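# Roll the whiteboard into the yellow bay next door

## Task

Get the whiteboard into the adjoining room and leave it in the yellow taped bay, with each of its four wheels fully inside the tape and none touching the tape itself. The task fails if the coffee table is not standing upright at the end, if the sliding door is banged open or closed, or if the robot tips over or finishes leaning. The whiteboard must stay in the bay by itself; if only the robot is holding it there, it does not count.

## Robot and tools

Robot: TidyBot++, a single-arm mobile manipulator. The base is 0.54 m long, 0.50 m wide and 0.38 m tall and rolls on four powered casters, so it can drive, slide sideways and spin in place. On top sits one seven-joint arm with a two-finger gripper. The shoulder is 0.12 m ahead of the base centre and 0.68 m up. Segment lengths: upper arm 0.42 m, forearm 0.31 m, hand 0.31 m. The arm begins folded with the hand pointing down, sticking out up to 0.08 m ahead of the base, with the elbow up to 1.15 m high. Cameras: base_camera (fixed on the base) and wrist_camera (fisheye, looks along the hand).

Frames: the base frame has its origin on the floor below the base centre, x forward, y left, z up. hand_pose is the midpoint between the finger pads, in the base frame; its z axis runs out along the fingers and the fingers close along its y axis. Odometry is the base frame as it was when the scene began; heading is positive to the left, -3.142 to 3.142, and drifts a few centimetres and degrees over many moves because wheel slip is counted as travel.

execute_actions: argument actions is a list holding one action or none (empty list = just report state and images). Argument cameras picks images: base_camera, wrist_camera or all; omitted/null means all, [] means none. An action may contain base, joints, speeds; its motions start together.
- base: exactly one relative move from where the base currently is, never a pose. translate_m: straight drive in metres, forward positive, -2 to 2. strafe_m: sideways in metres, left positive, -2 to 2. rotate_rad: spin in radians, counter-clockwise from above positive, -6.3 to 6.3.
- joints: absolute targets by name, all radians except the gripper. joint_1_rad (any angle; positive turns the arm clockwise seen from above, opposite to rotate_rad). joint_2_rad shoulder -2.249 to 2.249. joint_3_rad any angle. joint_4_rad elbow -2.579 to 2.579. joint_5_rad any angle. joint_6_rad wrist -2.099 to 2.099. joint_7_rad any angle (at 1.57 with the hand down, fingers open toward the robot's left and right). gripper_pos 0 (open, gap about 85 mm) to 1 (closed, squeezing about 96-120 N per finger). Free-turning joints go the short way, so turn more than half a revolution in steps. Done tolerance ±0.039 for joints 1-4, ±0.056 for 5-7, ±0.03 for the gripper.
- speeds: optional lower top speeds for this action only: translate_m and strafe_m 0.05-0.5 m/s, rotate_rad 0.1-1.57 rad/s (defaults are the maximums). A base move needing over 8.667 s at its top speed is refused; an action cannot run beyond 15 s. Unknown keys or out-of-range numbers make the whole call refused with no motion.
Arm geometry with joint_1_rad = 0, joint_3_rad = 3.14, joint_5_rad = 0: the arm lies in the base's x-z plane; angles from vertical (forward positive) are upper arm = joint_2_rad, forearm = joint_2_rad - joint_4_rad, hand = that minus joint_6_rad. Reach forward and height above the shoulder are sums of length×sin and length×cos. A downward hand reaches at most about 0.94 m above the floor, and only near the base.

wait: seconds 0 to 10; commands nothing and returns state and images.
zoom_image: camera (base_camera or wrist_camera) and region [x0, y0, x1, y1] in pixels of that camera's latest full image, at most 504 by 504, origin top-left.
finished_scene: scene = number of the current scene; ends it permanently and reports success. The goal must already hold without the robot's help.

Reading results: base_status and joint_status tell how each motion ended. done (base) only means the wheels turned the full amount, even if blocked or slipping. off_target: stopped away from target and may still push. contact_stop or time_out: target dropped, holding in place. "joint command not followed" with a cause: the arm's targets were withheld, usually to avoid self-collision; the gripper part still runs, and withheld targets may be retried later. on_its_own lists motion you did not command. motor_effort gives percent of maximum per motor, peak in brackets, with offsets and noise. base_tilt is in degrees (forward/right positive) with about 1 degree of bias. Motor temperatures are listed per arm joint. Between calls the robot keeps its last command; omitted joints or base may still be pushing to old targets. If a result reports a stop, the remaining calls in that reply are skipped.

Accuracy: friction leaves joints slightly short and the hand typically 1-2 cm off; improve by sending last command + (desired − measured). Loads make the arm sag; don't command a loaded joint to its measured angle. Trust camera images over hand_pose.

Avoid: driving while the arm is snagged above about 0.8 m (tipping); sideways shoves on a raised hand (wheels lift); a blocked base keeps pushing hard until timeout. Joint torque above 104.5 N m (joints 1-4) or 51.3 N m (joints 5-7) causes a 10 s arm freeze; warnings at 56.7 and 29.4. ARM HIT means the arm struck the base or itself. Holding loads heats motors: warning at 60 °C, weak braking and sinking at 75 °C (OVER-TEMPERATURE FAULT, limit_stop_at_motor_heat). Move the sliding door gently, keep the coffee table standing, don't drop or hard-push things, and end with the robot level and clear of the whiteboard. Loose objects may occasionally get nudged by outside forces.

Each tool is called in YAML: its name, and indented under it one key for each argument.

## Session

execute_actions:
  actions: []

Scene clock: 0.00 s.
Motor temperatures (°C, as the motors report them): [32 29 27 32 35 35 38]
base_odometry: x=+0.000 y=+0.000 heading=+0.000 (m, m, rad; odometry frame)
base_tilt: forward=+0.3 right=-1.2 (deg)
base_status: not commanded
joint_positions: joint_1_rad=+0.010 joint_2_rad=-0.310 joint_3_rad=+3.181 joint_4_rad=-2.493 joint_5_rad=+0.024 joint_6_rad=-0.916 joint_7_rad=+1.550 gripper_pos=+0.000
joint_status: not commanded
motor_effort: joint_1_rad=+1 joint_2_rad=-2 joint_3_rad=+0 joint_4_rad=+15 joint_5_rad=-1 joint_6_rad=+1 joint_7_rad=+1 (%)
hand_pose: x=+0.2613 y=-0.0103 z=+0.5910 quat_wxyz=(+0.004, +0.999, -0.027, +0.021) (m; base frame)
pictures: base_camera, wrist_camera
camera_calibration (this result's frames):
wrist_camera: T_world_to_cam=[[-0.0428015, -0.998912, 0.0185081, -0.00692318], [-0.995543, 0.0410842, -0.0848945, 0.377422], [0.0840417, -0.0220592, -0.996218, 0.703924], [0, 0, 0, 1]] pos_world=[0.316284, -0.0068937, 0.733431]
Images, in order (width x height): base_camera 644x364, wrist_camera 644x476.

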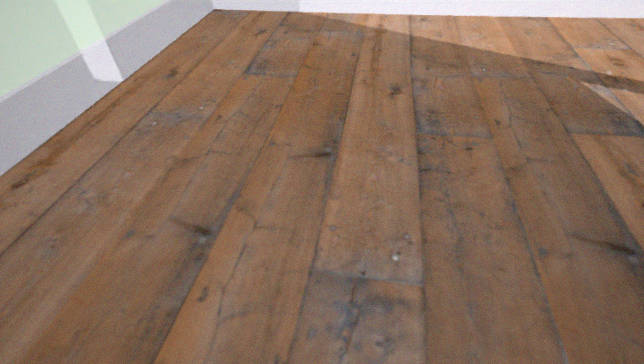

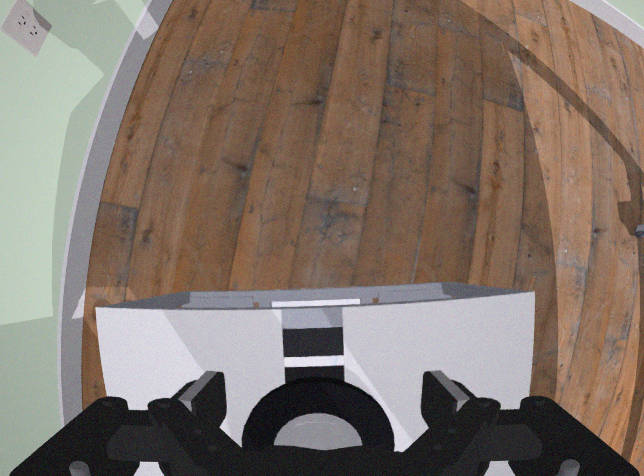

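execute_actions:
  actions:
    - {"base":{"rotate_rad":-1.79},"joints":{"joint_1_rad":0.5,"joint_2_rad":-0.5,"joint_3_rad":3.13,"joint_4_rad":-2.3,"joint_6_rad":-0.1}}

Scene clock: 8.63 s.
Motor temperatures (°C, as the motors report them): [32 29 27 32 35 35 38]
base_odometry: x=+0.000 y=+0.000 heading=-1.789 (m, m, rad; odometry frame)
base_tilt: forward=+0.3 right=-1.1 (deg)
base_status: done
joint_positions: joint_1_rad=+0.488 joint_2_rad=-0.480 joint_3_rad=+3.148 joint_4_rad=-2.317 joint_5_rad=+0.024 joint_6_rad=-0.131 joint_7_rad=+1.550 gripper_pos=+0.000
joint_status: all done
motor_effort: joint_1_rad=+1(2) joint_2_rad=-3(4) joint_3_rad=+1(2) joint_4_rad=+21(21) joint_5_rad=-1(0) joint_6_rad=+9(9) joint_7_rad=+1(1) (%)
hand_pose: x=+0.4679 y=-0.1881 z=+0.8522 quat_wxyz=(+0.136, +0.807, -0.204, +0.537) (m; base frame)
pictures: base_camera, wrist_camera
camera_calibration (this result's frames):
wrist_camera: T_world_to_cam=[[-0.48042, -0.876887, 0.0162847, 0.049103], [-0.311235, 0.153098, -0.93792, 1.04044], [0.819957, -0.455664, -0.34647, -0.0367523], [0, 0, 0, 1]] pos_world=[0.377546, -0.132978, 0.962313]
Images, in order (width x height): base_camera 644x364, wrist_camera 644x476.

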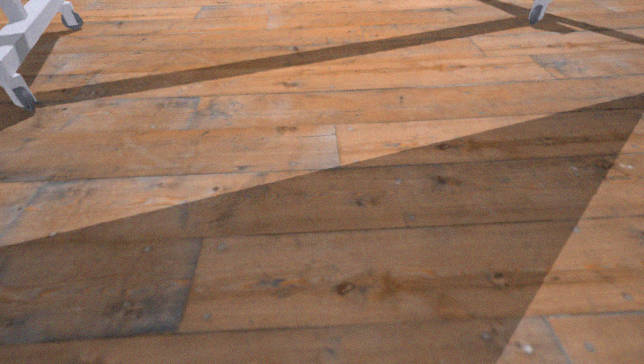

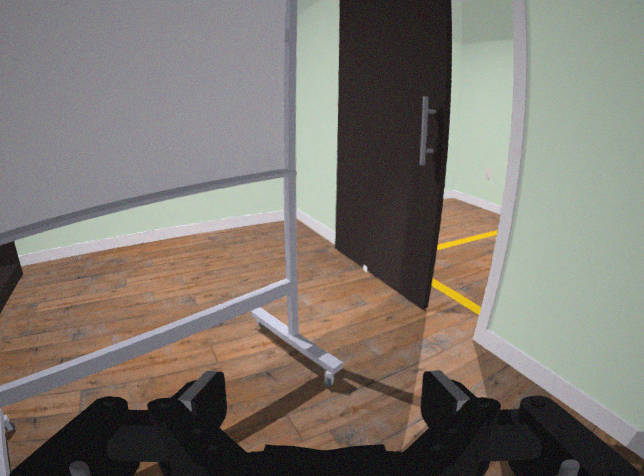

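execute_actions:
  actions:
    - {"base":{"strafe_m":-1.0},"joints":{"joint_1_rad":1.0,"joint_2_rad":-0.6,"joint_4_rad":-2.4,"joint_6_rad":-0.15,"gripper_pos":1}}
  cameras: ["base_camera"]

Scene clock: 18.57 s.
Motor temperatures (°C, as the motors report them): [32 29 27 32 35 35 38]
base_odometry: x=-0.976 y=+0.218 heading=-1.790 (m, m, rad; odometry frame)
base_tilt: forward=+0.3 right=-1.1 (deg)
base_status: done
joint_positions: joint_1_rad=+0.984 joint_2_rad=-0.583 joint_3_rad=+3.143 joint_4_rad=-2.377 joint_5_rad=+0.024 joint_6_rad=-0.131 joint_7_rad=+1.550 gripper_pos=+0.999
joint_status: all done
motor_effort: joint_1_rad=+1(1) joint_2_rad=+0(3) joint_3_rad=+1(2) joint_4_rad=+22(23) joint_5_rad=-1(1) joint_6_rad=+9(9) joint_7_rad=+1(1) (%)
hand_pose: x=+0.3220 y=-0.3058 z=+0.8556 quat_wxyz=(+0.272, +0.723, -0.388, +0.503) (m; base frame)
pictures: base_camera
Images, in order (width x height): base_camera 644x364.

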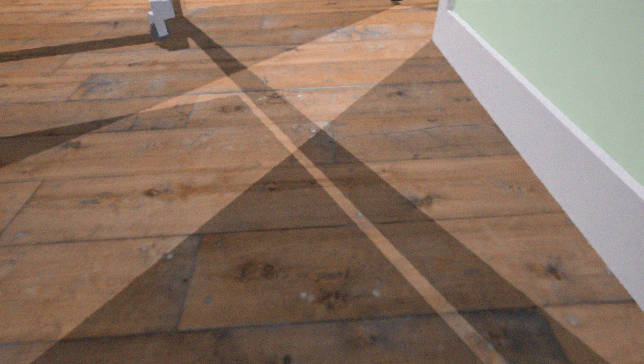

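execute_actions:
  actions:
    - {"base":{"strafe_m":0.025},"joints":{"joint_6_rad":-0.75}}
  cameras: []

execute_actions:
  actions:
    - {"base":{"translate_m":0.65},"joints":{"joint_1_rad":1.57}}

Scene clock: 37.53 s.
Motor temperatures (°C, as the motors report them): [32 29 27 32 35 35 38]
base_odometry: x=-0.952 y=+0.212 heading=-1.790 (m, m, rad; odometry frame)
base_tilt: forward=+0.3 right=-1.1 (deg)
base_status: done
joint_positions: joint_1_rad=+0.984 joint_2_rad=-0.589 joint_3_rad=+3.143 joint_4_rad=-2.388 joint_5_rad=+0.024 joint_6_rad=-0.735 joint_7_rad=+1.550 gripper_pos=+0.999
joint_status: all done
motor_effort: joint_1_rad=+1(0) joint_2_rad=+2(3) joint_3_rad=+1(1) joint_4_rad=+19(21) joint_5_rad=+0(1) joint_6_rad=+5(9) joint_7_rad=+0(1) (%)
hand_pose: x=+0.2544 y=-0.2106 z=+0.7051 quat_wxyz=(+0.148, +0.839, -0.454, +0.261) (m; base frame)
pictures: none
No camera images: the call's "cameras" was empty. Leave "cameras" out to get every camera's image.

Scene clock: 40.17 s.
Motor temperatures (°C, as the motors report them): [32 29 27 32 35 35 38]
base_odometry: x=-1.093 y=-0.422 heading=-1.790 (m, m, rad; odometry frame)
base_tilt: forward=+0.3 right=-1.2 (deg)
base_status: done
joint_positions: joint_1_rad=+1.554 joint_2_rad=-0.589 joint_3_rad=+3.143 joint_4_rad=-2.388 joint_5_rad=+0.024 joint_6_rad=-0.735 joint_7_rad=+1.550 gripper_pos=+0.999
joint_status: all done
motor_effort: joint_1_rad=+1(1) joint_2_rad=+2(3) joint_3_rad=+1(2) joint_4_rad=+20(20) joint_5_rad=-1(0) joint_6_rad=+6(6) joint_7_rad=+1(1) (%)
hand_pose: x=+0.1193 y=-0.2504 z=+0.7052 quat_wxyz=(+0.215, +0.677, -0.672, +0.208) (m; base frame)
pictures: base_camera, wrist_camera
camera_calibration (this result's frames):
wrist_camera: T_world_to_cam=[[-0.999602, -0.00810728, 0.0270263, 0.101324], [-0.0228289, 0.795302, -0.605783, 0.695743], [-0.0165828, -0.606159, -0.795171, 0.548242], [0, 0, 0, 1]] pos_world=[0.126258, -0.220183, 0.854677]
Images, in order (width x height): base_camera 644x364, wrist_camera 644x476.

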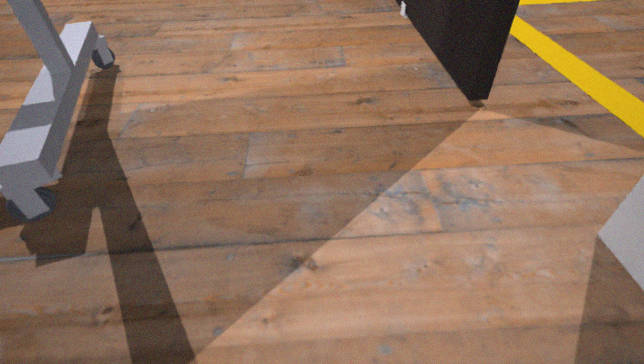

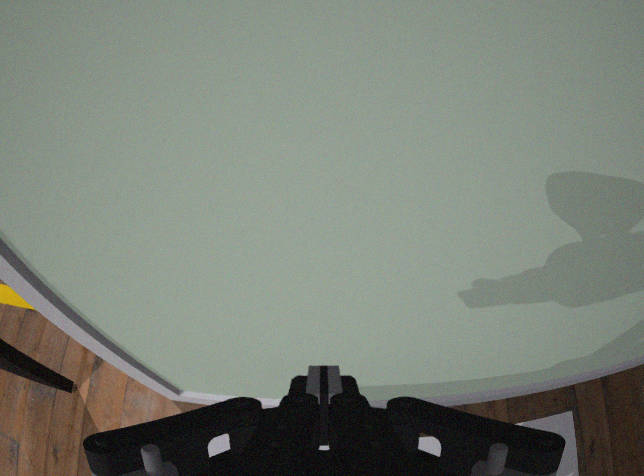

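execute_actions:
  actions:
    - {"base":{"translate_m":0.5},"speeds":{"translate_m":0.35}}
  cameras: []

execute_actions:
  actions:
    - {"base":{"translate_m":0.08},"joints":{"joint_6_rad":-0.1},"speeds":{"translate_m":0.1}}

Scene clock: 53.40 s.
Motor temperatures (°C, as the motors report them): [32 29 27 32 35 35 38]
base_odometry: x=-1.202 y=-0.911 heading=-1.790 (m, m, rad; odometry frame)
base_tilt: forward=+0.3 right=-1.1 (deg)
base_status: done
joint_positions: joint_1_rad=+1.554 joint_2_rad=-0.589 joint_3_rad=+3.143 joint_4_rad=-2.388 joint_5_rad=+0.024 joint_6_rad=-0.735 joint_7_rad=+1.550 gripper_pos=+0.999
joint_status: not commanded
motor_effort: joint_1_rad=+1(1) joint_2_rad=+2(3) joint_3_rad=+1(2) joint_4_rad=+19(19) joint_5_rad=-1(0) joint_6_rad=+6(6) joint_7_rad=+0(0) (%)
hand_pose: x=+0.1193 y=-0.2504 z=+0.7052 quat_wxyz=(+0.215, +0.678, -0.672, +0.208) (m; base frame)
pictures: none
No camera images: the call's "cameras" was empty. Leave "cameras" out to get every camera's image.

Scene clock: 54.73 s.
Motor temperatures (°C, as the motors report them): [32 29 27 32 35 35 38]
base_odometry: x=-1.220 y=-0.989 heading=-1.790 (m, m, rad; odometry frame)
base_tilt: forward=+0.3 right=-1.1 (deg)
base_status: done
joint_positions: joint_1_rad=+1.554 joint_2_rad=-0.589 joint_3_rad=+3.142 joint_4_rad=-2.391 joint_5_rad=+0.024 joint_6_rad=-0.115 joint_7_rad=+1.550 gripper_pos=+0.999
joint_status: all done
motor_effort: joint_1_rad=+1(1) joint_2_rad=+0(3) joint_3_rad=+1(2) joint_4_rad=+22(22) joint_5_rad=-1(1) joint_6_rad=+9(10) joint_7_rad=+0(1) (%)
hand_pose: x=+0.1255 y=-0.3651 z=+0.8542 quat_wxyz=(+0.405, +0.584, -0.573, +0.408) (m; base frame)
pictures: base_camera, wrist_camera
camera_calibration (this result's frames):
wrist_camera: T_world_to_cam=[[-0.999789, -0.00870021, 0.0186191, 0.109472], [-0.0203672, 0.29838, -0.95423, 0.993285], [0.00274643, -0.954407, -0.298494, 0.0435076], [0, 0, 0, 1]] pos_world=[0.12956, -0.2539, 0.958771]
Images, in order (width x height): base_camera 644x364, wrist_camera 644x476.

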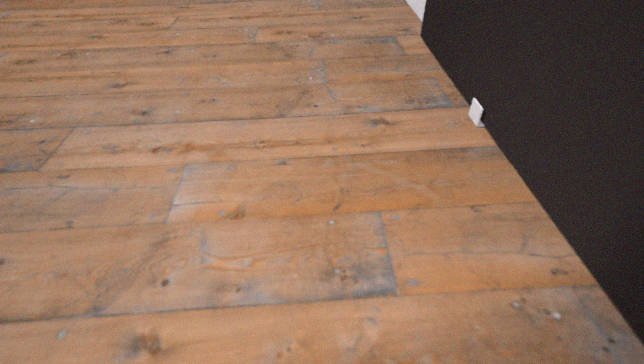

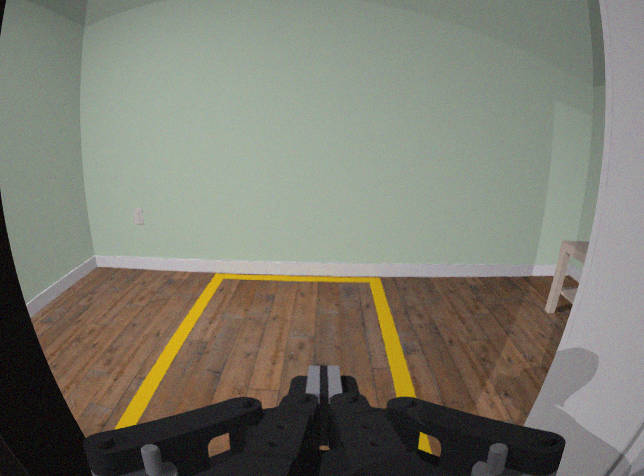

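execute_actions:
  actions:
    - {"base":{"translate_m":0.47},"speeds":{"translate_m":0.085}}

Scene clock: 64.33 s.
Motor temperatures (°C, as the motors report them): [32 29 27 32 35 35 38]
base_odometry: x=-1.323 y=-1.448 heading=-1.790 (m, m, rad; odometry frame)
base_tilt: forward=+0.3 right=-1.1 (deg)
base_status: done
joint_positions: joint_1_rad=+1.587 joint_2_rad=-0.589 joint_3_rad=+3.147 joint_4_rad=-2.391 joint_5_rad=+0.024 joint_6_rad=-0.115 joint_7_rad=+1.550 gripper_pos=+0.999
joint_status: not commanded
motor_effort: joint_1_rad=+0(8) joint_2_rad=+0(1) joint_3_rad=+0(8) joint_4_rad=+22(23) joint_5_rad=-1(3) joint_6_rad=+9(11) joint_7_rad=+1(1) (%)
hand_pose: x=+0.1114 y=-0.3651 z=+0.8542 quat_wxyz=(+0.411, +0.572, -0.585, +0.402) (m; base frame)
pictures: base_camera, wrist_camera
camera_calibration (this result's frames):
wrist_camera: T_world_to_cam=[[-0.999467, 0.0284493, 0.0160235, 0.111204], [-0.00679224, 0.298854, -0.954275, 0.991735], [-0.0319371, -0.953875, -0.298502, 0.0476126], [0, 0, 0, 1]] pos_world=[0.119401, -0.254131, 0.958818]
Images, in order (width x height): base_camera 644x364, wrist_camera 644x476.

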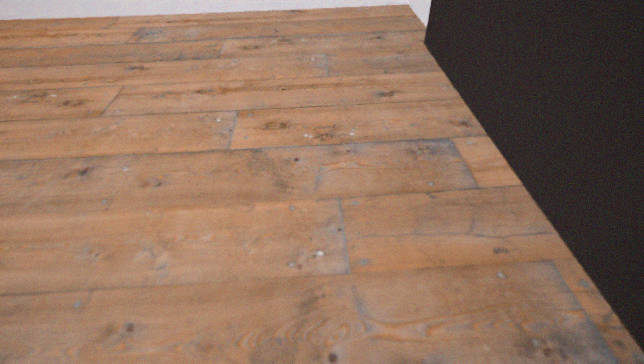

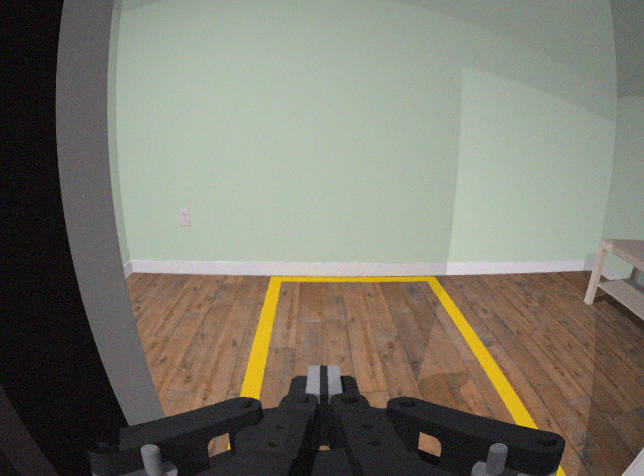

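execute_actions:
  actions:
    - {"base":{"translate_m":-0.15}}
  cameras: []

execute_actions:
  actions:
    - {"base":{"strafe_m":-0.075},"joints":{"joint_2_rad":0.0,"joint_4_rad":-2.54,"joint_5_rad":0,"joint_6_rad":0.0,"gripper_pos":0}}
  cameras: ["base_camera"]

execute_actions:
  actions:
    - {"base":{"rotate_rad":-1.571},"joints":{"joint_1_rad":2.96},"speeds":{"rotate_rad":1.0}}

Scene clock: 76.07 s.
Motor temperatures (°C, as the motors report them): [32 29 27 32 35 35 38]
base_odometry: x=-1.290 y=-1.301 heading=-1.790 (m, m, rad; odometry frame)
base_tilt: forward=+0.3 right=-1.1 (deg)
base_status: done
joint_positions: joint_1_rad=+1.585 joint_2_rad=-0.590 joint_3_rad=+3.141 joint_4_rad=-2.391 joint_5_rad=+0.024 joint_6_rad=-0.115 joint_7_rad=+1.550 gripper_pos=+0.999
joint_status: not commanded
motor_effort: joint_1_rad=+1(0) joint_2_rad=+0(3) joint_3_rad=+1(2) joint_4_rad=+22(22) joint_5_rad=-1(1) joint_6_rad=+9(9) joint_7_rad=+1(0) (%)
hand_pose: x=+0.1145 y=-0.3649 z=+0.8544 quat_wxyz=(+0.411, +0.575, -0.582, +0.402) (m; base frame)
pictures: none
No camera images: the call's "cameras" was empty. Leave "cameras" out to get every camera's image.

Scene clock: 77.90 s.
Motor temperatures (°C, as the motors report them): [32 29 27 32 35 35 38]
base_odometry: x=-1.364 y=-1.285 heading=-1.791 (m, m, rad; odometry frame)
base_tilt: forward=+0.3 right=-1.1 (deg)
base_status: done
joint_positions: joint_1_rad=+1.585 joint_2_rad=-0.013 joint_3_rad=+3.141 joint_4_rad=-2.516 joint_5_rad=+0.024 joint_6_rad=-0.040 joint_7_rad=+1.550 gripper_pos=+0.000
joint_status: all done
motor_effort: joint_1_rad=+1(1) joint_2_rad=-10(12) joint_3_rad=+0(1) joint_4_rad=+13(22) joint_5_rad=-1(1) joint_6_rad=+4(9) joint_7_rad=+0(1) (%)
hand_pose: x=+0.1152 y=-0.3575 z=+0.5932 quat_wxyz=(+0.211, +0.672, -0.679, +0.207) (m; base frame)
pictures: base_camera
Images, in order (width x height): base_camera 644x364.

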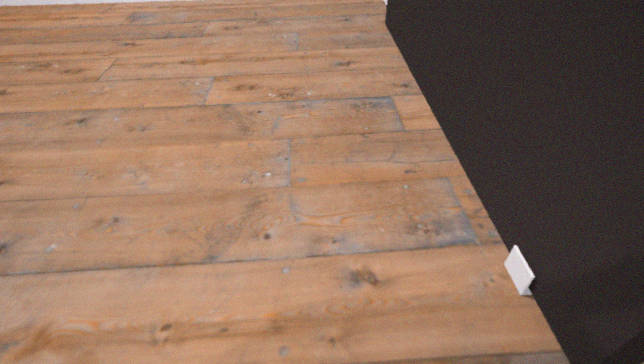

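Scene clock: 80.53 s.
Motor temperatures (°C, as the motors report them): [32 29 27 32 35 35 38]
base_odometry: x=-1.364 y=-1.285 heading=+2.923 (m, m, rad; odometry frame)
base_tilt: forward=+0.3 right=-1.1 (deg)
base_status: done
joint_positions: joint_1_rad=+2.944 joint_2_rad=-0.013 joint_3_rad=+3.141 joint_4_rad=-2.517 joint_5_rad=+0.024 joint_6_rad=-0.034 joint_7_rad=+1.550 gripper_pos=+0.000
joint_status: all done
motor_effort: joint_1_rad=+1(2) joint_2_rad=-11(12) joint_3_rad=+0(2) joint_4_rad=+13(14) joint_5_rad=-1(1) joint_6_rad=+5(5) joint_7_rad=+1(1) (%)
hand_pose: x=-0.2320 y=-0.0717 z=+0.5937 quat_wxyz=(+0.296, +0.096, -0.950, +0.028) (m; base frame)
pictures: base_camera, wrist_camera
camera_calibration (this result's frames):
wrist_camera: T_world_to_cam=[[-0.202797, 0.979047, 0.0184619, 0.0152703], [0.779319, 0.172784, -0.602335, 0.617495], [-0.592904, -0.107764, -0.79803, 0.465836], [0, 0, 0, 1]] pos_world=[-0.201933, -0.0714433, 0.743408]
Images, in order (width x height): base_camera 644x364, wrist_camera 644x476.

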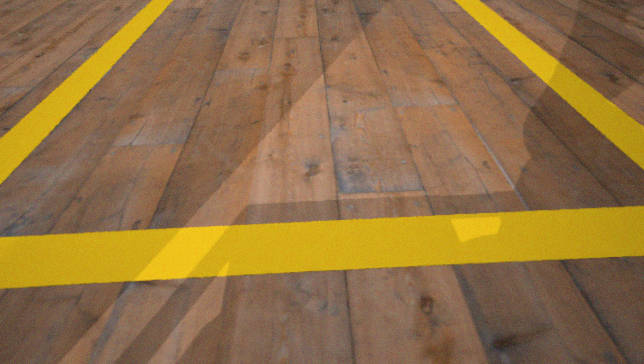

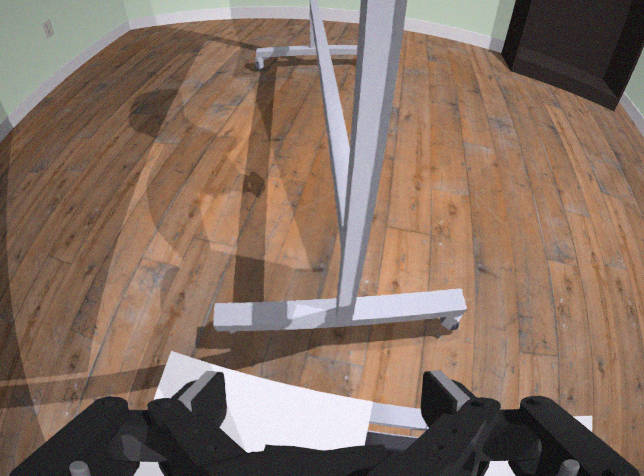

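execute_actions:
  actions:
    - {"base":{"translate_m":0.08},"joints":{"joint_1_rad":3.125,"joint_2_rad":0.76,"joint_4_rad":-2.33,"joint_5_rad":0.23,"joint_6_rad":1.29}}
  cameras: ["wrist_camera"]

Scene clock: 93.27 s.
Motor temperatures (°C, as the motors report them): [32 29 27 32 35 35 38]
base_odometry: x=-1.442 y=-1.267 heading=+2.922 (m, m, rad; odometry frame)
base_tilt: forward=+0.3 right=-1.1 (deg)
base_status: done
joint_positions: joint_1_rad=+3.106 joint_2_rad=+0.747 joint_3_rad=+3.141 joint_4_rad=-2.353 joint_5_rad=+0.200 joint_6_rad=+1.254 joint_7_rad=+1.550 gripper_pos=+0.000
joint_status: all done
motor_effort: joint_1_rad=+1(2) joint_2_rad=-27(28) joint_3_rad=-1(1) joint_4_rad=+5(14) joint_5_rad=-1(1) joint_6_rad=+9(9) joint_7_rad=+1(1) (%)
hand_pose: x=-0.4709 y=-0.0816 z=+0.5915 quat_wxyz=(+0.598, +0.088, -0.793, +0.074) (m; base frame)
pictures: wrist_camera
camera_calibration (this result's frames):
wrist_camera: T_world_to_cam=[[-0.221221, 0.975221, 0.00213475, -0.022778], [0.225512, 0.0532848, -0.972782, 0.752619], [-0.948792, -0.214718, -0.231711, -0.189976], [0, 0, 0, 1]] pos_world=[-0.355011, -0.0586809, 0.688164]
Images, in order (width x height): wrist_camera 644x476.

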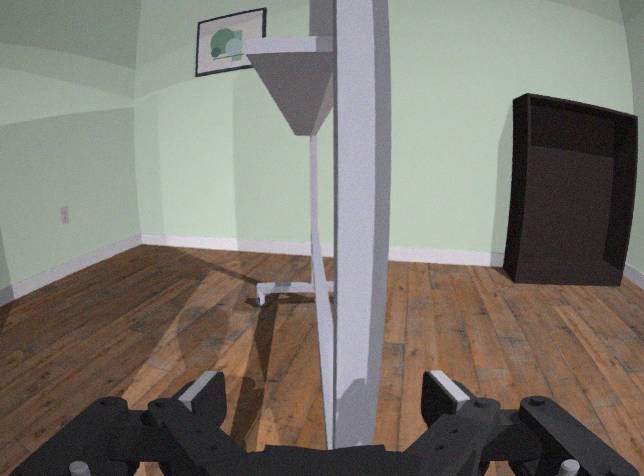

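execute_actions:
  actions:
    - {"base":{"translate_m":-0.11},"speeds":{"translate_m":0.15}}
  cameras: ["wrist_camera"]

execute_actions:
  actions:
    - {"joints":{"gripper_pos":1}}
  cameras: ["wrist_camera"]

Scene clock: 97.90 s.
Motor temperatures (°C, as the motors report them): [32 29 27 32 35 35 38]
base_odometry: x=-1.335 y=-1.291 heading=+2.921 (m, m, rad; odometry frame)
base_tilt: forward=+0.3 right=-1.1 (deg)
base_status: done
joint_positions: joint_1_rad=+3.108 joint_2_rad=+0.747 joint_3_rad=+3.141 joint_4_rad=-2.347 joint_5_rad=+0.201 joint_6_rad=+1.254 joint_7_rad=+1.550 gripper_pos=+0.000
joint_status: not commanded
motor_effort: joint_1_rad=+1(0) joint_2_rad=-27(28) joint_3_rad=-1(2) joint_4_rad=+6(7) joint_5_rad=-1(1) joint_6_rad=+9(9) joint_7_rad=+0(1) (%)
hand_pose: x=-0.4735 y=-0.0810 z=+0.5934 quat_wxyz=(+0.601, +0.088, -0.791, +0.074) (m; base frame)
pictures: wrist_camera
camera_calibration (this result's frames):
wrist_camera: T_world_to_cam=[[-0.220706, 0.975335, 0.00335653, -0.0244007], [0.219374, 0.052994, -0.974201, 0.752932], [-0.95035, -0.214275, -0.225659, -0.196183], [0, 0, 0, 1]] pos_world=[-0.357001, -0.0581391, 0.689318]
Images, in order (width x height): wrist_camera 644x476.

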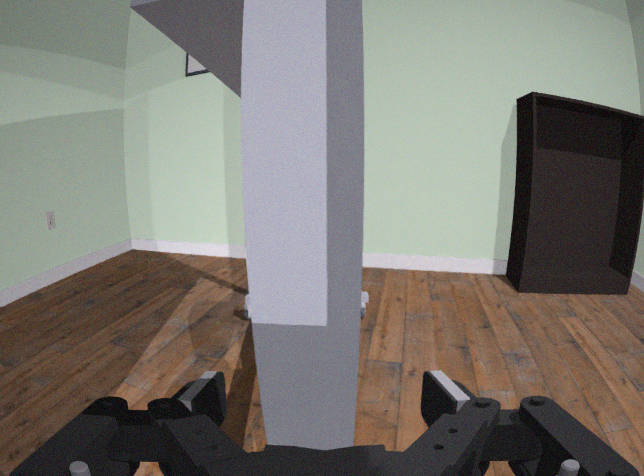

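Scene clock: 99.00 s.
Motor temperatures (°C, as the motors report them): [32 29 27 32 35 35 38]
base_odometry: x=-1.335 y=-1.291 heading=+2.921 (m, m, rad; odometry frame)
base_tilt: forward=+0.3 right=-1.1 (deg)
base_status: not commanded
joint_positions: joint_1_rad=+3.109 joint_2_rad=+0.747 joint_3_rad=+3.138 joint_4_rad=-2.346 joint_5_rad=+0.218 joint_6_rad=+1.254 joint_7_rad=+1.550 gripper_pos=+0.682
joint_status: gripper_pos off_target (ended at +0.682, target +1.000)
motor_effort: joint_1_rad=+1(7) joint_2_rad=-27(28) joint_3_rad=-1(4) joint_4_rad=+7(8) joint_5_rad=-3(5) joint_6_rad=+9(10) joint_7_rad=-1(1) (%)
hand_pose: x=-0.4724 y=-0.0863 z=+0.5936 quat_wxyz=(+0.600, +0.094, -0.790, +0.079) (m; base frame)
pictures: wrist_camera
camera_calibration (this result's frames):
wrist_camera: T_world_to_cam=[[-0.237272, 0.971441, 0.00205494, -0.0263725], [0.218051, 0.0553194, -0.974368, 0.752855], [-0.946655, -0.230742, -0.224949, -0.196258], [0, 0, 0, 1]] pos_world=[-0.356207, -0.0613132, 0.689464]
Images, in order (width x height): wrist_camera 644x476.

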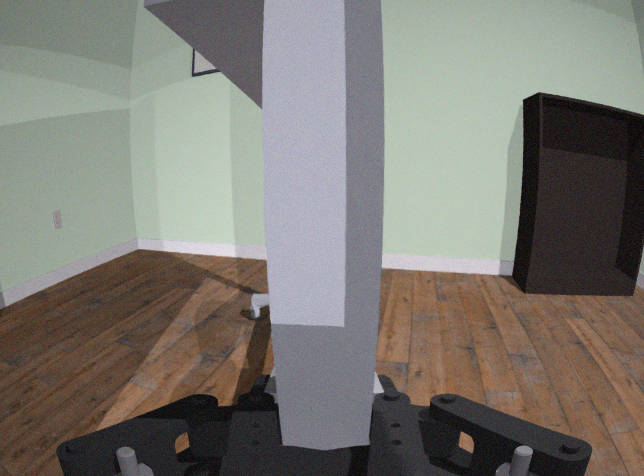

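execute_actions:
  actions:
    - {"base":{"translate_m":0.5},"joints":{"joint_5_rad":0.13},"speeds":{"translate_m":0.17}}

Scene clock: 104.77 s.
Motor temperatures (°C, as the motors report them): [32 29 27 32 35 35 38]
base_odometry: x=-1.823 y=-1.181 heading=+2.920 (m, m, rad; odometry frame)
base_tilt: forward=+0.3 right=-1.1 (deg)
base_status: done
joint_positions: joint_1_rad=+3.117 joint_2_rad=+0.765 joint_3_rad=+3.130 joint_4_rad=-2.314 joint_5_rad=+0.135 joint_6_rad=+1.254 joint_7_rad=+1.550 gripper_pos=+0.683
joint_status: all done
motor_effort: joint_1_rad=-1(8) joint_2_rad=-28(34) joint_3_rad=-3(4) joint_4_rad=+5(6) joint_5_rad=+3(7) joint_6_rad=+10(13) joint_7_rad=-2(4) (%)
hand_pose: x=-0.4888 y=-0.0621 z=+0.5939 quat_wxyz=(+0.610, +0.059, -0.789, +0.057) (m; base frame)
pictures: base_camera, wrist_camera
camera_calibration (this result's frames):
wrist_camera: T_world_to_cam=[[-0.154628, 0.987959, -0.00517757, -0.00798992], [0.207219, 0.0273074, -0.977913, 0.750488], [-0.965997, -0.152286, -0.208946, -0.22022], [0, 0, 0, 1]] pos_world=[-0.369483, -0.0461366, 0.687857]
Images, in order (width x height): base_camera 644x364, wrist_camera 644x476.

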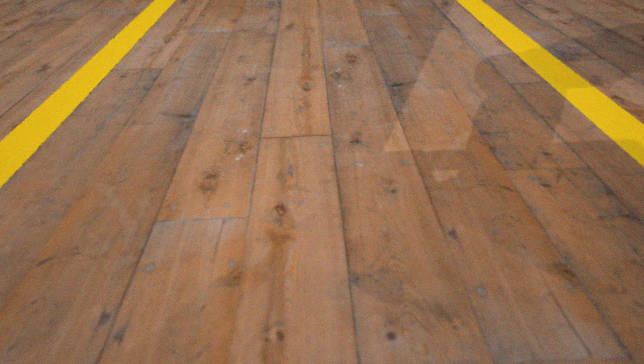

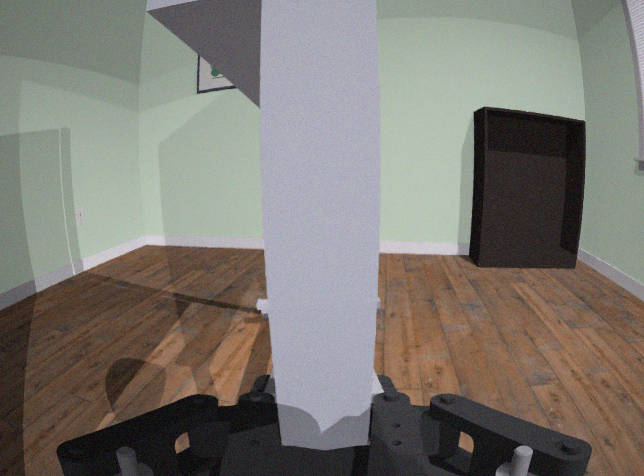

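execute_actions:
  actions:
    - {"base":{"translate_m":0.7},"joints":{"joint_1_rad":3.11,"joint_5_rad":0.05},"speeds":{"translate_m":0.2}}

Scene clock: 111.47 s.
Motor temperatures (°C, as the motors report them): [32 29 27 32 35 35 38]
base_odometry: x=-2.506 y=-1.026 heading=+2.919 (m, m, rad; odometry frame)
base_tilt: forward=+0.3 right=-1.2 (deg)
base_status: done
joint_positions: joint_1_rad=+3.117 joint_2_rad=+0.766 joint_3_rad=+3.135 joint_4_rad=-2.314 joint_5_rad=+0.044 joint_6_rad=+1.258 joint_7_rad=+1.552 gripper_pos=+0.683
joint_status: all done
motor_effort: joint_1_rad=-4(6) joint_2_rad=-27(35) joint_3_rad=-5(5) joint_4_rad=+5(8) joint_5_rad=+4(4) joint_6_rad=+8(14) joint_7_rad=-2(5) (%)
hand_pose: x=-0.4926 y=-0.0326 z=+0.5940 quat_wxyz=(+0.612, +0.021, -0.790, +0.029) (m; base frame)
pictures: base_camera, wrist_camera
camera_calibration (this result's frames):
wrist_camera: T_world_to_cam=[[-0.0601758, 0.998166, -0.00657917, 0.00991634], [0.20714, 0.00603955, -0.978293, 0.750029], [-0.976459, -0.0602324, -0.207124, -0.22265], [0, 0, 0, 1]] pos_world=[-0.372173, -0.0278387, 0.687697]
Images, in order (width x height): base_camera 644x364, wrist_camera 644x476.

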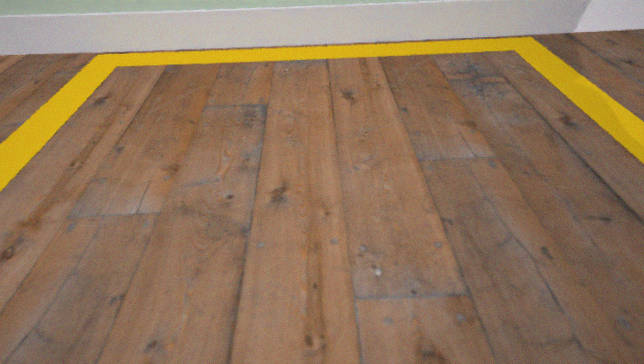

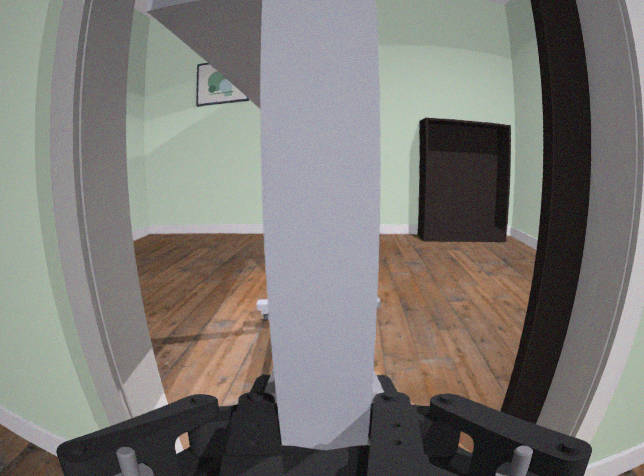

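execute_actions:
  actions:
    - {"base":{"translate_m":0.5},"joints":{"joint_5_rad":0.02},"speeds":{"translate_m":0.2}}

Scene clock: 117.23 s.
Motor temperatures (°C, as the motors report them): [32 29 27 32 35 35 38]
base_odometry: x=-2.993 y=-0.915 heading=+2.918 (m, m, rad; odometry frame)
base_tilt: forward=+0.3 right=-1.1 (deg)
base_status: done
joint_positions: joint_1_rad=+3.118 joint_2_rad=+0.766 joint_3_rad=+3.136 joint_4_rad=-2.314 joint_5_rad=+0.009 joint_6_rad=+1.259 joint_7_rad=+1.552 gripper_pos=+0.684
joint_status: all done
motor_effort: joint_1_rad=-4(5) joint_2_rad=-27(36) joint_3_rad=-5(6) joint_4_rad=+6(7) joint_5_rad=+5(5) joint_6_rad=+8(15) joint_7_rad=-2(3) (%)
hand_pose: x=-0.4930 y=-0.0208 z=+0.5940 quat_wxyz=(+0.613, +0.006, -0.790, +0.018) (m; base frame)
pictures: base_camera, wrist_camera
camera_calibration (this result's frames):
wrist_camera: T_world_to_cam=[[-0.0232165, 0.999702, -0.00757431, 0.0169318], [0.207146, -0.00260156, -0.978307, 0.749913], [-0.978034, -0.0242818, -0.207024, -0.222427], [0, 0, 0, 1]] pos_world=[-0.37249, -0.0203767, 0.687725]
Images, in order (width x height): base_camera 644x364, wrist_camera 644x476.

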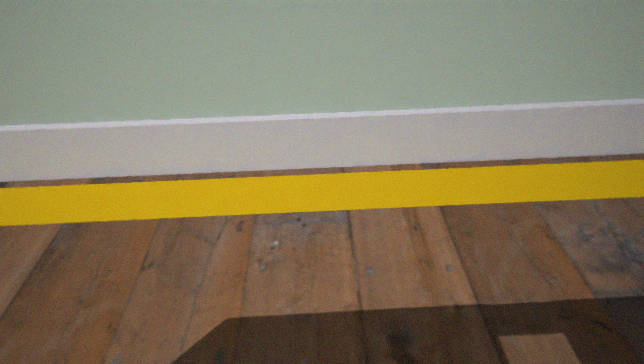

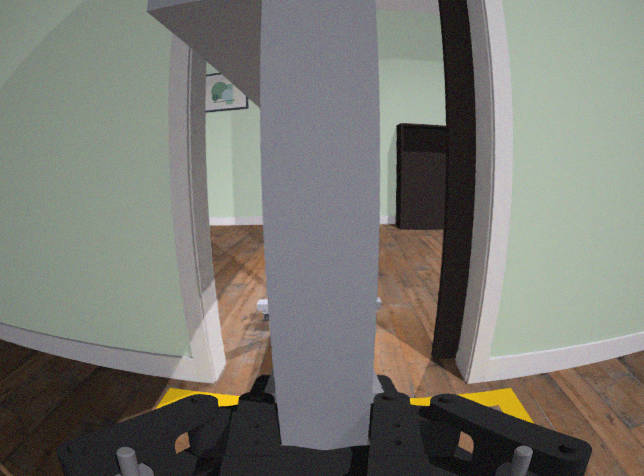

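execute_actions:
  actions:
    - {"base":{"translate_m":0.3},"joints":{"joint_5_rad":-0.01},"speeds":{"translate_m":0.15}}
  cameras: ["wrist_camera"]

execute_actions:
  actions:
    - {"joints":{"gripper_pos":0.0,"joint_1_rad":3.12,"joint_3_rad":3.14}}
  cameras: []

execute_actions:
  actions:
    - {"joints":{"joint_2_rad":0.2,"joint_4_rad":-2.55,"joint_6_rad":0.55}}
  cameras: ["wrist_camera"]

Scene clock: 123.97 s.
Motor temperatures (°C, as the motors report them): [32 29 27 32 35 35 38]
base_odometry: x=-3.286 y=-0.848 heading=+2.917 (m, m, rad; odometry frame)
base_tilt: forward=+0.3 right=-1.2 (deg)
base_status: done
joint_positions: joint_1_rad=+3.117 joint_2_rad=+0.767 joint_3_rad=+3.138 joint_4_rad=-2.313 joint_5_rad=-0.008 joint_6_rad=+1.259 joint_7_rad=+1.552 gripper_pos=+0.684
joint_status: all done
motor_effort: joint_1_rad=-3(3) joint_2_rad=-28(36) joint_3_rad=-4(5) joint_4_rad=+5(6) joint_5_rad=+3(4) joint_6_rad=+10(14) joint_7_rad=-2(3) (%)
hand_pose: x=-0.4939 y=-0.0157 z=+0.5942 quat_wxyz=(+0.613, -0.001, -0.790, +0.013) (m; base frame)
pictures: wrist_camera
camera_calibration (this result's frames):
wrist_camera: T_world_to_cam=[[-0.00618367, 0.99995, -0.00787145, 0.0204367], [0.205659, -0.00643162, -0.978603, 0.749648], [-0.978604, -0.00767019, -0.205609, -0.22399], [0, 0, 0, 1]] pos_world=[-0.373243, -0.0173323, 0.687714]
Images, in order (width x height): wrist_camera 644x476.

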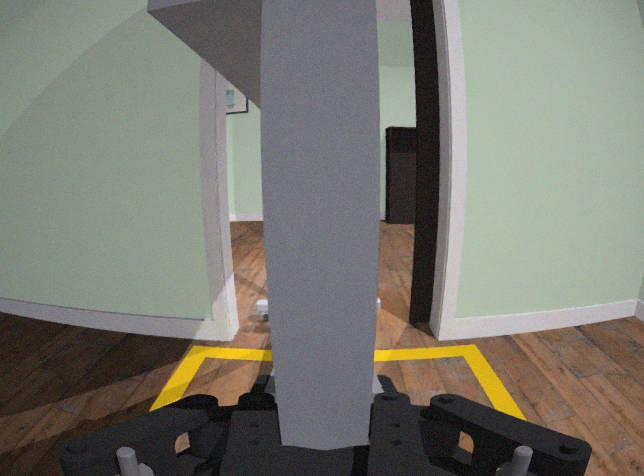

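Scene clock: 125.07 s.
Motor temperatures (°C, as the motors report them): [32 29 27 32 35 35 38]
base_odometry: x=-3.286 y=-0.848 heading=+2.917 (m, m, rad; odometry frame)
base_tilt: forward=+0.3 right=-1.1 (deg)
base_status: not commanded
joint_positions: joint_1_rad=+3.118 joint_2_rad=+0.767 joint_3_rad=+3.138 joint_4_rad=-2.313 joint_5_rad=-0.008 joint_6_rad=+1.259 joint_7_rad=+1.552 gripper_pos=+0.000
joint_status: all done
motor_effort: joint_1_rad=+1(3) joint_2_rad=-28(29) joint_3_rad=+0(5) joint_4_rad=+6(7) joint_5_rad=-1(3) joint_6_rad=+9(10) joint_7_rad=+1(2) (%)
hand_pose: x=-0.4939 y=-0.0153 z=+0.5942 quat_wxyz=(+0.613, -0.001, -0.790, +0.013) (m; base frame)
pictures: none
No camera images: the call's "cameras" was empty. Leave "cameras" out to get every camera's image.

Scene clock: 126.87 s.
Motor temperatures (°C, as the motors report them): [32 29 27 32 35 35 38]
base_odometry: x=-3.286 y=-0.848 heading=+2.917 (m, m, rad; odometry frame)
base_tilt: forward=+0.3 right=-1.1 (deg)
base_status: not commanded
joint_positions: joint_1_rad=+3.118 joint_2_rad=+0.214 joint_3_rad=+3.138 joint_4_rad=-2.529 joint_5_rad=-0.008 joint_6_rad=+0.586 joint_7_rad=+1.552 gripper_pos=+0.000
joint_status: all done
motor_effort: joint_1_rad=+1(1) joint_2_rad=-16(30) joint_3_rad=+0(0) joint_4_rad=+11(12) joint_5_rad=-1(1) joint_6_rad=+8(10) joint_7_rad=+1(0) (%)
hand_pose: x=-0.3513 y=-0.0128 z=+0.6310 quat_wxyz=(+0.472, -0.001, -0.881, +0.011) (m; base frame)
pictures: wrist_camera
camera_calibration (this result's frames):
wrist_camera: T_world_to_cam=[[-0.00638159, 0.999971, -0.00414078, 0.0163339], [0.517589, -0.000239937, -0.855629, 0.788404], [-0.855605, -0.0076035, -0.517573, 0.163206], [0, 0, 0, 1]] pos_world=[-0.268325, -0.0149033, 0.75912]
Images, in order (width x height): wrist_camera 644x476.

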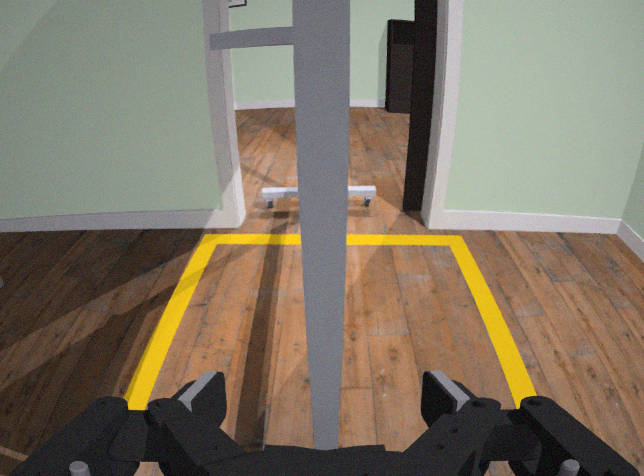

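execute_actions:
  actions:
    - {"base":{"strafe_m":0.58},"joints":{"joint_1_rad":2.3}}
  cameras: []

execute_actions:
  actions:
    - {"base":{"translate_m":-0.6},"joints":{"joint_1_rad":1.55}}
  cameras: ["wrist_camera"]

Scene clock: 132.47 s.
Motor temperatures (°C, as the motors report them): [32 29 27 32 35 35 38]
base_odometry: x=-3.415 y=-1.414 heading=+2.917 (m, m, rad; odometry frame)
base_tilt: forward=+0.3 right=-1.1 (deg)
base_status: done
joint_positions: joint_1_rad=+2.318 joint_2_rad=+0.214 joint_3_rad=+3.138 joint_4_rad=-2.532 joint_5_rad=-0.008 joint_6_rad=+0.586 joint_7_rad=+1.552 gripper_pos=+0.000
joint_status: all done
motor_effort: joint_1_rad=+1(3) joint_2_rad=-16(17) joint_3_rad=+0(1) joint_4_rad=+11(11) joint_5_rad=+0(1) joint_6_rad=+8(8) joint_7_rad=+1(0) (%)
hand_pose: x=-0.1989 y=-0.3454 z=+0.6302 quat_wxyz=(+0.430, +0.343, -0.813, +0.194) (m; base frame)
pictures: none
No camera images: the call's "cameras" was empty. Leave "cameras" out to get every camera's image.

Scene clock: 135.13 s.
Motor temperatures (°C, as the motors report them): [32 29 27 32 35 35 38]
base_odometry: x=-2.830 y=-1.548 heading=+2.917 (m, m, rad; odometry frame)
base_tilt: forward=+0.3 right=-1.1 (deg)
base_status: done
joint_positions: joint_1_rad=+1.567 joint_2_rad=+0.213 joint_3_rad=+3.138 joint_4_rad=-2.532 joint_5_rad=-0.008 joint_6_rad=+0.586 joint_7_rad=+1.552 gripper_pos=+0.000
joint_status: all done
motor_effort: joint_1_rad=+1(3) joint_2_rad=-16(17) joint_3_rad=+0(2) joint_4_rad=+10(12) joint_5_rad=-1(1) joint_6_rad=+8(7) joint_7_rad=+0(1) (%)
hand_pose: x=+0.1222 y=-0.4692 z=+0.6302 quat_wxyz=(+0.329, +0.617, -0.630, +0.338) (m; base frame)
pictures: wrist_camera
camera_calibration (this result's frames):
wrist_camera: T_world_to_cam=[[-0.999892, 0.0141375, -0.00409512, 0.134508], [0.0108416, 0.519251, -0.854553, 0.8476], [-0.00995489, -0.854505, -0.519348, 0.064868], [0, 0, 0, 1]] pos_world=[0.12595, -0.386589, 0.758559]
Images, in order (width x height): wrist_camera 644x476.

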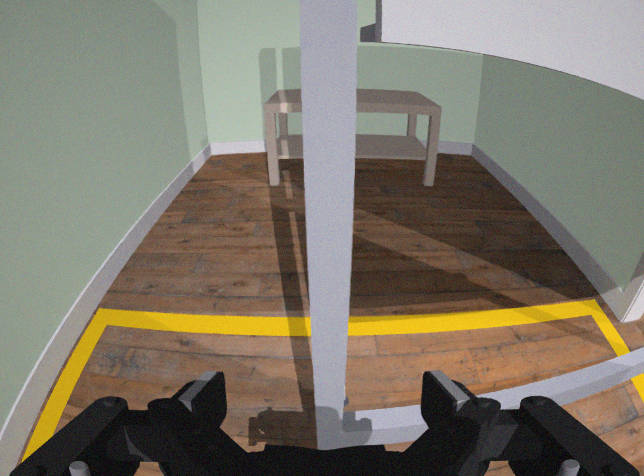

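execute_actions:
  actions:
    - {"joints":{"joint_2_rad":0.775,"joint_4_rad":-2.305,"joint_6_rad":1.29}}
  cameras: []

execute_actions:
  actions:
    - {"joints":{"gripper_pos":1}}
  cameras: ["wrist_camera"]

Scene clock: 142.70 s.
Motor temperatures (°C, as the motors report them): [32 29 27 32 35 35 38]
base_odometry: x=-2.830 y=-1.548 heading=+2.917 (m, m, rad; odometry frame)
base_tilt: forward=+0.3 right=-1.1 (deg)
base_status: not commanded
joint_positions: joint_1_rad=+1.567 joint_2_rad=+0.763 joint_3_rad=+3.138 joint_4_rad=-2.328 joint_5_rad=-0.008 joint_6_rad=+1.252 joint_7_rad=+1.552 gripper_pos=+0.000
joint_status: all done
motor_effort: joint_1_rad=+1(1) joint_2_rad=-28(29) joint_3_rad=+0(0) joint_4_rad=+6(11) joint_5_rad=-1(1) joint_6_rad=+9(9) joint_7_rad=+0(1) (%)
hand_pose: x=+0.1218 y=-0.6069 z=+0.5897 quat_wxyz=(+0.424, +0.556, -0.569, +0.433) (m; base frame)
pictures: none
No camera images: the call's "cameras" was empty. Leave "cameras" out to get every camera's image.

Scene clock: 143.80 s.
Motor temperatures (°C, as the motors report them): [32 29 27 32 35 35 38]
base_odometry: x=-2.830 y=-1.548 heading=+2.917 (m, m, rad; odometry frame)
base_tilt: forward=+0.3 right=-1.1 (deg)
base_status: not commanded
joint_positions: joint_1_rad=+1.568 joint_2_rad=+0.764 joint_3_rad=+3.141 joint_4_rad=-2.326 joint_5_rad=-0.011 joint_6_rad=+1.254 joint_7_rad=+1.552 gripper_pos=+0.681
joint_status: gripper_pos off_target (ended at +0.681, target +1.000)
motor_effort: joint_1_rad=-2(7) joint_2_rad=-28(30) joint_3_rad=-2(6) joint_4_rad=+5(7) joint_5_rad=-2(5) joint_6_rad=+10(11) joint_7_rad=-1(2) (%)
hand_pose: x=+0.1187 y=-0.6077 z=+0.5900 quat_wxyz=(+0.427, +0.554, -0.570, +0.432) (m; base frame)
pictures: wrist_camera
camera_calibration (this result's frames):
wrist_camera: T_world_to_cam=[[-0.999759, 0.0213116, -0.00532981, 0.137838], [0.00990947, 0.220973, -0.97523, 0.775236], [-0.019606, -0.975047, -0.221131, -0.322428], [0, 0, 0, 1]] pos_world=[0.123802, -0.488626, 0.685469]
Images, in order (width x height): wrist_camera 644x476.

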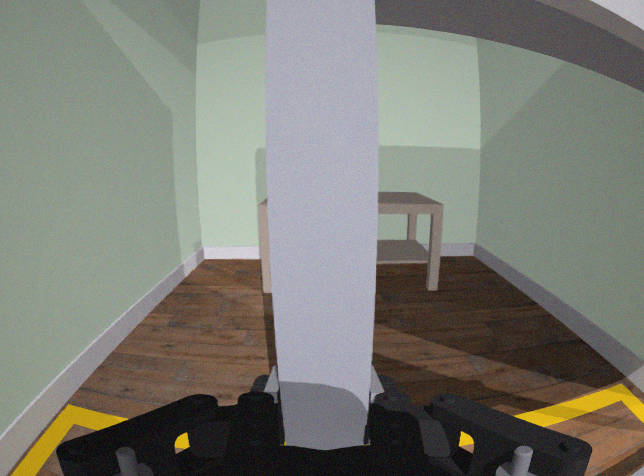

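execute_actions:
  actions:
    - {"base":{"translate_m":0.54},"joints":{"joint_1_rad":1.49,"joint_3_rad":3.12,"joint_5_rad":0.02},"speeds":{"translate_m":0.14}}
  cameras: ["wrist_camera"]

Scene clock: 150.50 s.
Motor temperatures (°C, as the motors report them): [32 29 27 32 35 35 38]
base_odometry: x=-3.357 y=-1.428 heading=+2.917 (m, m, rad; odometry frame)
base_tilt: forward=+0.3 right=-1.1 (deg)
base_status: done
joint_positions: joint_1_rad=+1.538 joint_2_rad=+0.767 joint_3_rad=+3.159 joint_4_rad=-2.318 joint_5_rad=-0.040 joint_6_rad=+1.254 joint_7_rad=+1.552 gripper_pos=+0.684
joint_status: joint_1_rad off_target (ended at +1.538, target +1.490); joint_3_rad off_target (ended at +3.159, target +3.120); joint_5_rad off_target (ended at -0.040, target +0.020)
motor_effort: joint_1_rad=-5(18) joint_2_rad=-29(30) joint_3_rad=-5(12) joint_4_rad=+8(9) joint_5_rad=+7(12) joint_6_rad=+10(11) joint_7_rad=+1(5) (%)
hand_pose: x=+0.1199 y=-0.6104 z=+0.5904 quat_wxyz=(+0.434, +0.552, -0.569, +0.428) (m; base frame)
pictures: wrist_camera
camera_calibration (this result's frames):
wrist_camera: T_world_to_cam=[[-0.999469, 0.0320878, 0.00566517, 0.139166], [0.0014151, 0.216444, -0.976294, 0.775072], [-0.0325534, -0.975768, -0.216375, -0.326684], [0, 0, 0, 1]] pos_world=[0.12736, -0.490993, 0.685223]
Images, in order (width x height): wrist_camera 644x476.

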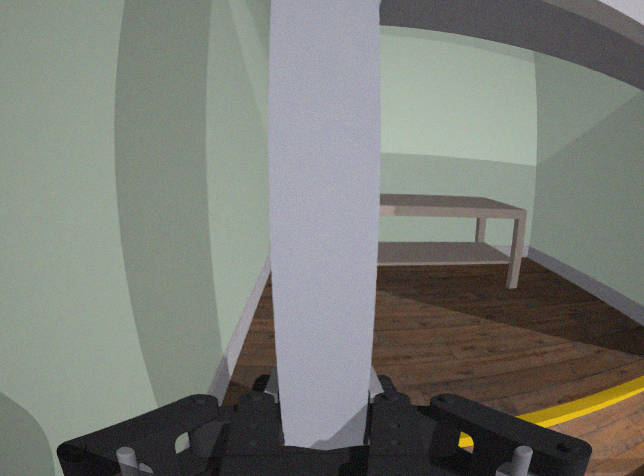

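execute_actions:
  actions:
    - {"joints":{"gripper_pos":0,"joint_1_rad":1.535,"joint_3_rad":3.155,"joint_5_rad":-0.035}}
  cameras: []

execute_actions:
  actions:
    - {"base":{"strafe_m":0.3},"joints":{"joint_2_rad":0.0,"joint_4_rad":-2.3,"joint_6_rad":0.0}}
  cameras: ["wrist_camera"]

execute_actions:
  actions:
    - {"joints":{"joint_1_rad":2.0}}
  cameras: ["wrist_camera"]

Scene clock: 155.53 s.
Motor temperatures (°C, as the motors report them): [32 29 27 32 35 35 38]
base_odometry: x=-3.357 y=-1.428 heading=+2.917 (m, m, rad; odometry frame)
base_tilt: forward=+0.3 right=-1.1 (deg)
base_status: not commanded
joint_positions: joint_1_rad=+1.538 joint_2_rad=+0.767 joint_3_rad=+3.159 joint_4_rad=-2.318 joint_5_rad=-0.040 joint_6_rad=+1.254 joint_7_rad=+1.552 gripper_pos=+0.000
joint_status: all done
motor_effort: joint_1_rad=+1(5) joint_2_rad=-28(30) joint_3_rad=+1(5) joint_4_rad=+6(8) joint_5_rad=-1(7) joint_6_rad=+9(10) joint_7_rad=+1(1) (%)
hand_pose: x=+0.1195 y=-0.6104 z=+0.5904 quat_wxyz=(+0.434, +0.552, -0.570, +0.428) (m; base frame)
pictures: none
No camera images: the call's "cameras" was empty. Leave "cameras" out to get every camera's image.

Scene clock: 157.63 s.
Motor temperatures (°C, as the motors report them): [32 29 27 32 35 35 38]
base_odometry: x=-3.424 y=-1.720 heading=+2.917 (m, m, rad; odometry frame)
base_tilt: forward=+0.3 right=-1.1 (deg)
base_status: done
joint_positions: joint_1_rad=+1.538 joint_2_rad=+0.013 joint_3_rad=+3.159 joint_4_rad=-2.317 joint_5_rad=-0.040 joint_6_rad=+0.036 joint_7_rad=+1.552 gripper_pos=+0.000
joint_status: all done
motor_effort: joint_1_rad=+1(2) joint_2_rad=-14(31) joint_3_rad=+0(0) joint_4_rad=+16(17) joint_5_rad=-1(1) joint_6_rad=+8(9) joint_7_rad=+0(0) (%)
hand_pose: x=+0.1268 y=-0.4668 z=+0.6798 quat_wxyz=(+0.280, +0.630, -0.659, +0.301) (m; base frame)
pictures: wrist_camera
camera_calibration (this result's frames):
wrist_camera: T_world_to_cam=[[-0.999295, 0.025971, -0.027109, 0.160412], [0.0374156, 0.629783, -0.775869, 0.883415], [-0.00307729, -0.776336, -0.630311, 0.203817], [0, 0, 0, 1]] pos_world=[0.127873, -0.402296, 0.818231]
Images, in order (width x height): wrist_camera 644x476.

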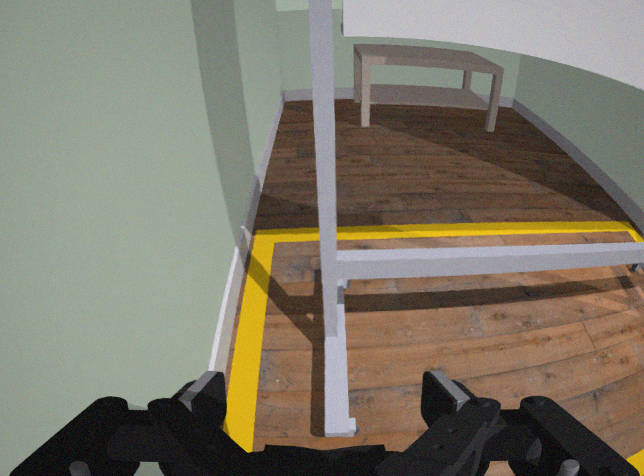

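Scene clock: 159.27 s.
Motor temperatures (°C, as the motors report them): [32 29 27 32 35 35 38]
base_odometry: x=-3.424 y=-1.720 heading=+2.917 (m, m, rad; odometry frame)
base_tilt: forward=+0.3 right=-1.1 (deg)
base_status: not commanded
joint_positions: joint_1_rad=+1.985 joint_2_rad=+0.013 joint_3_rad=+3.159 joint_4_rad=-2.317 joint_5_rad=-0.040 joint_6_rad=+0.036 joint_7_rad=+1.552 gripper_pos=+0.000
joint_status: all done
motor_effort: joint_1_rad=+1(0) joint_2_rad=-14(15) joint_3_rad=+0(0) joint_4_rad=+16(16) joint_5_rad=-1(1) joint_6_rad=+7(7) joint_7_rad=+0(1) (%)
hand_pose: x=-0.0756 y=-0.4244 z=+0.6798 quat_wxyz=(+0.340, +0.468, -0.782, +0.231) (m; base frame)
pictures: wrist_camera
camera_calibration (this result's frames):
wrist_camera: T_world_to_cam=[[-0.889988, 0.455177, -0.027109, 0.147405], [0.305847, 0.551801, -0.775869, 0.851472], [-0.338199, -0.698806, -0.630311, 0.243696], [0, 0, 0, 1]] pos_world=[-0.0468139, -0.366642, 0.818231]
Images, in order (width x height): wrist_camera 644x476.

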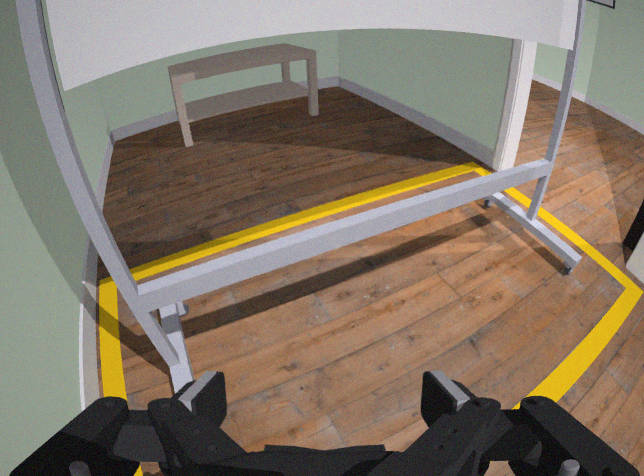

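finished_scene:
  scene: 2

The scene is finished: the task was done.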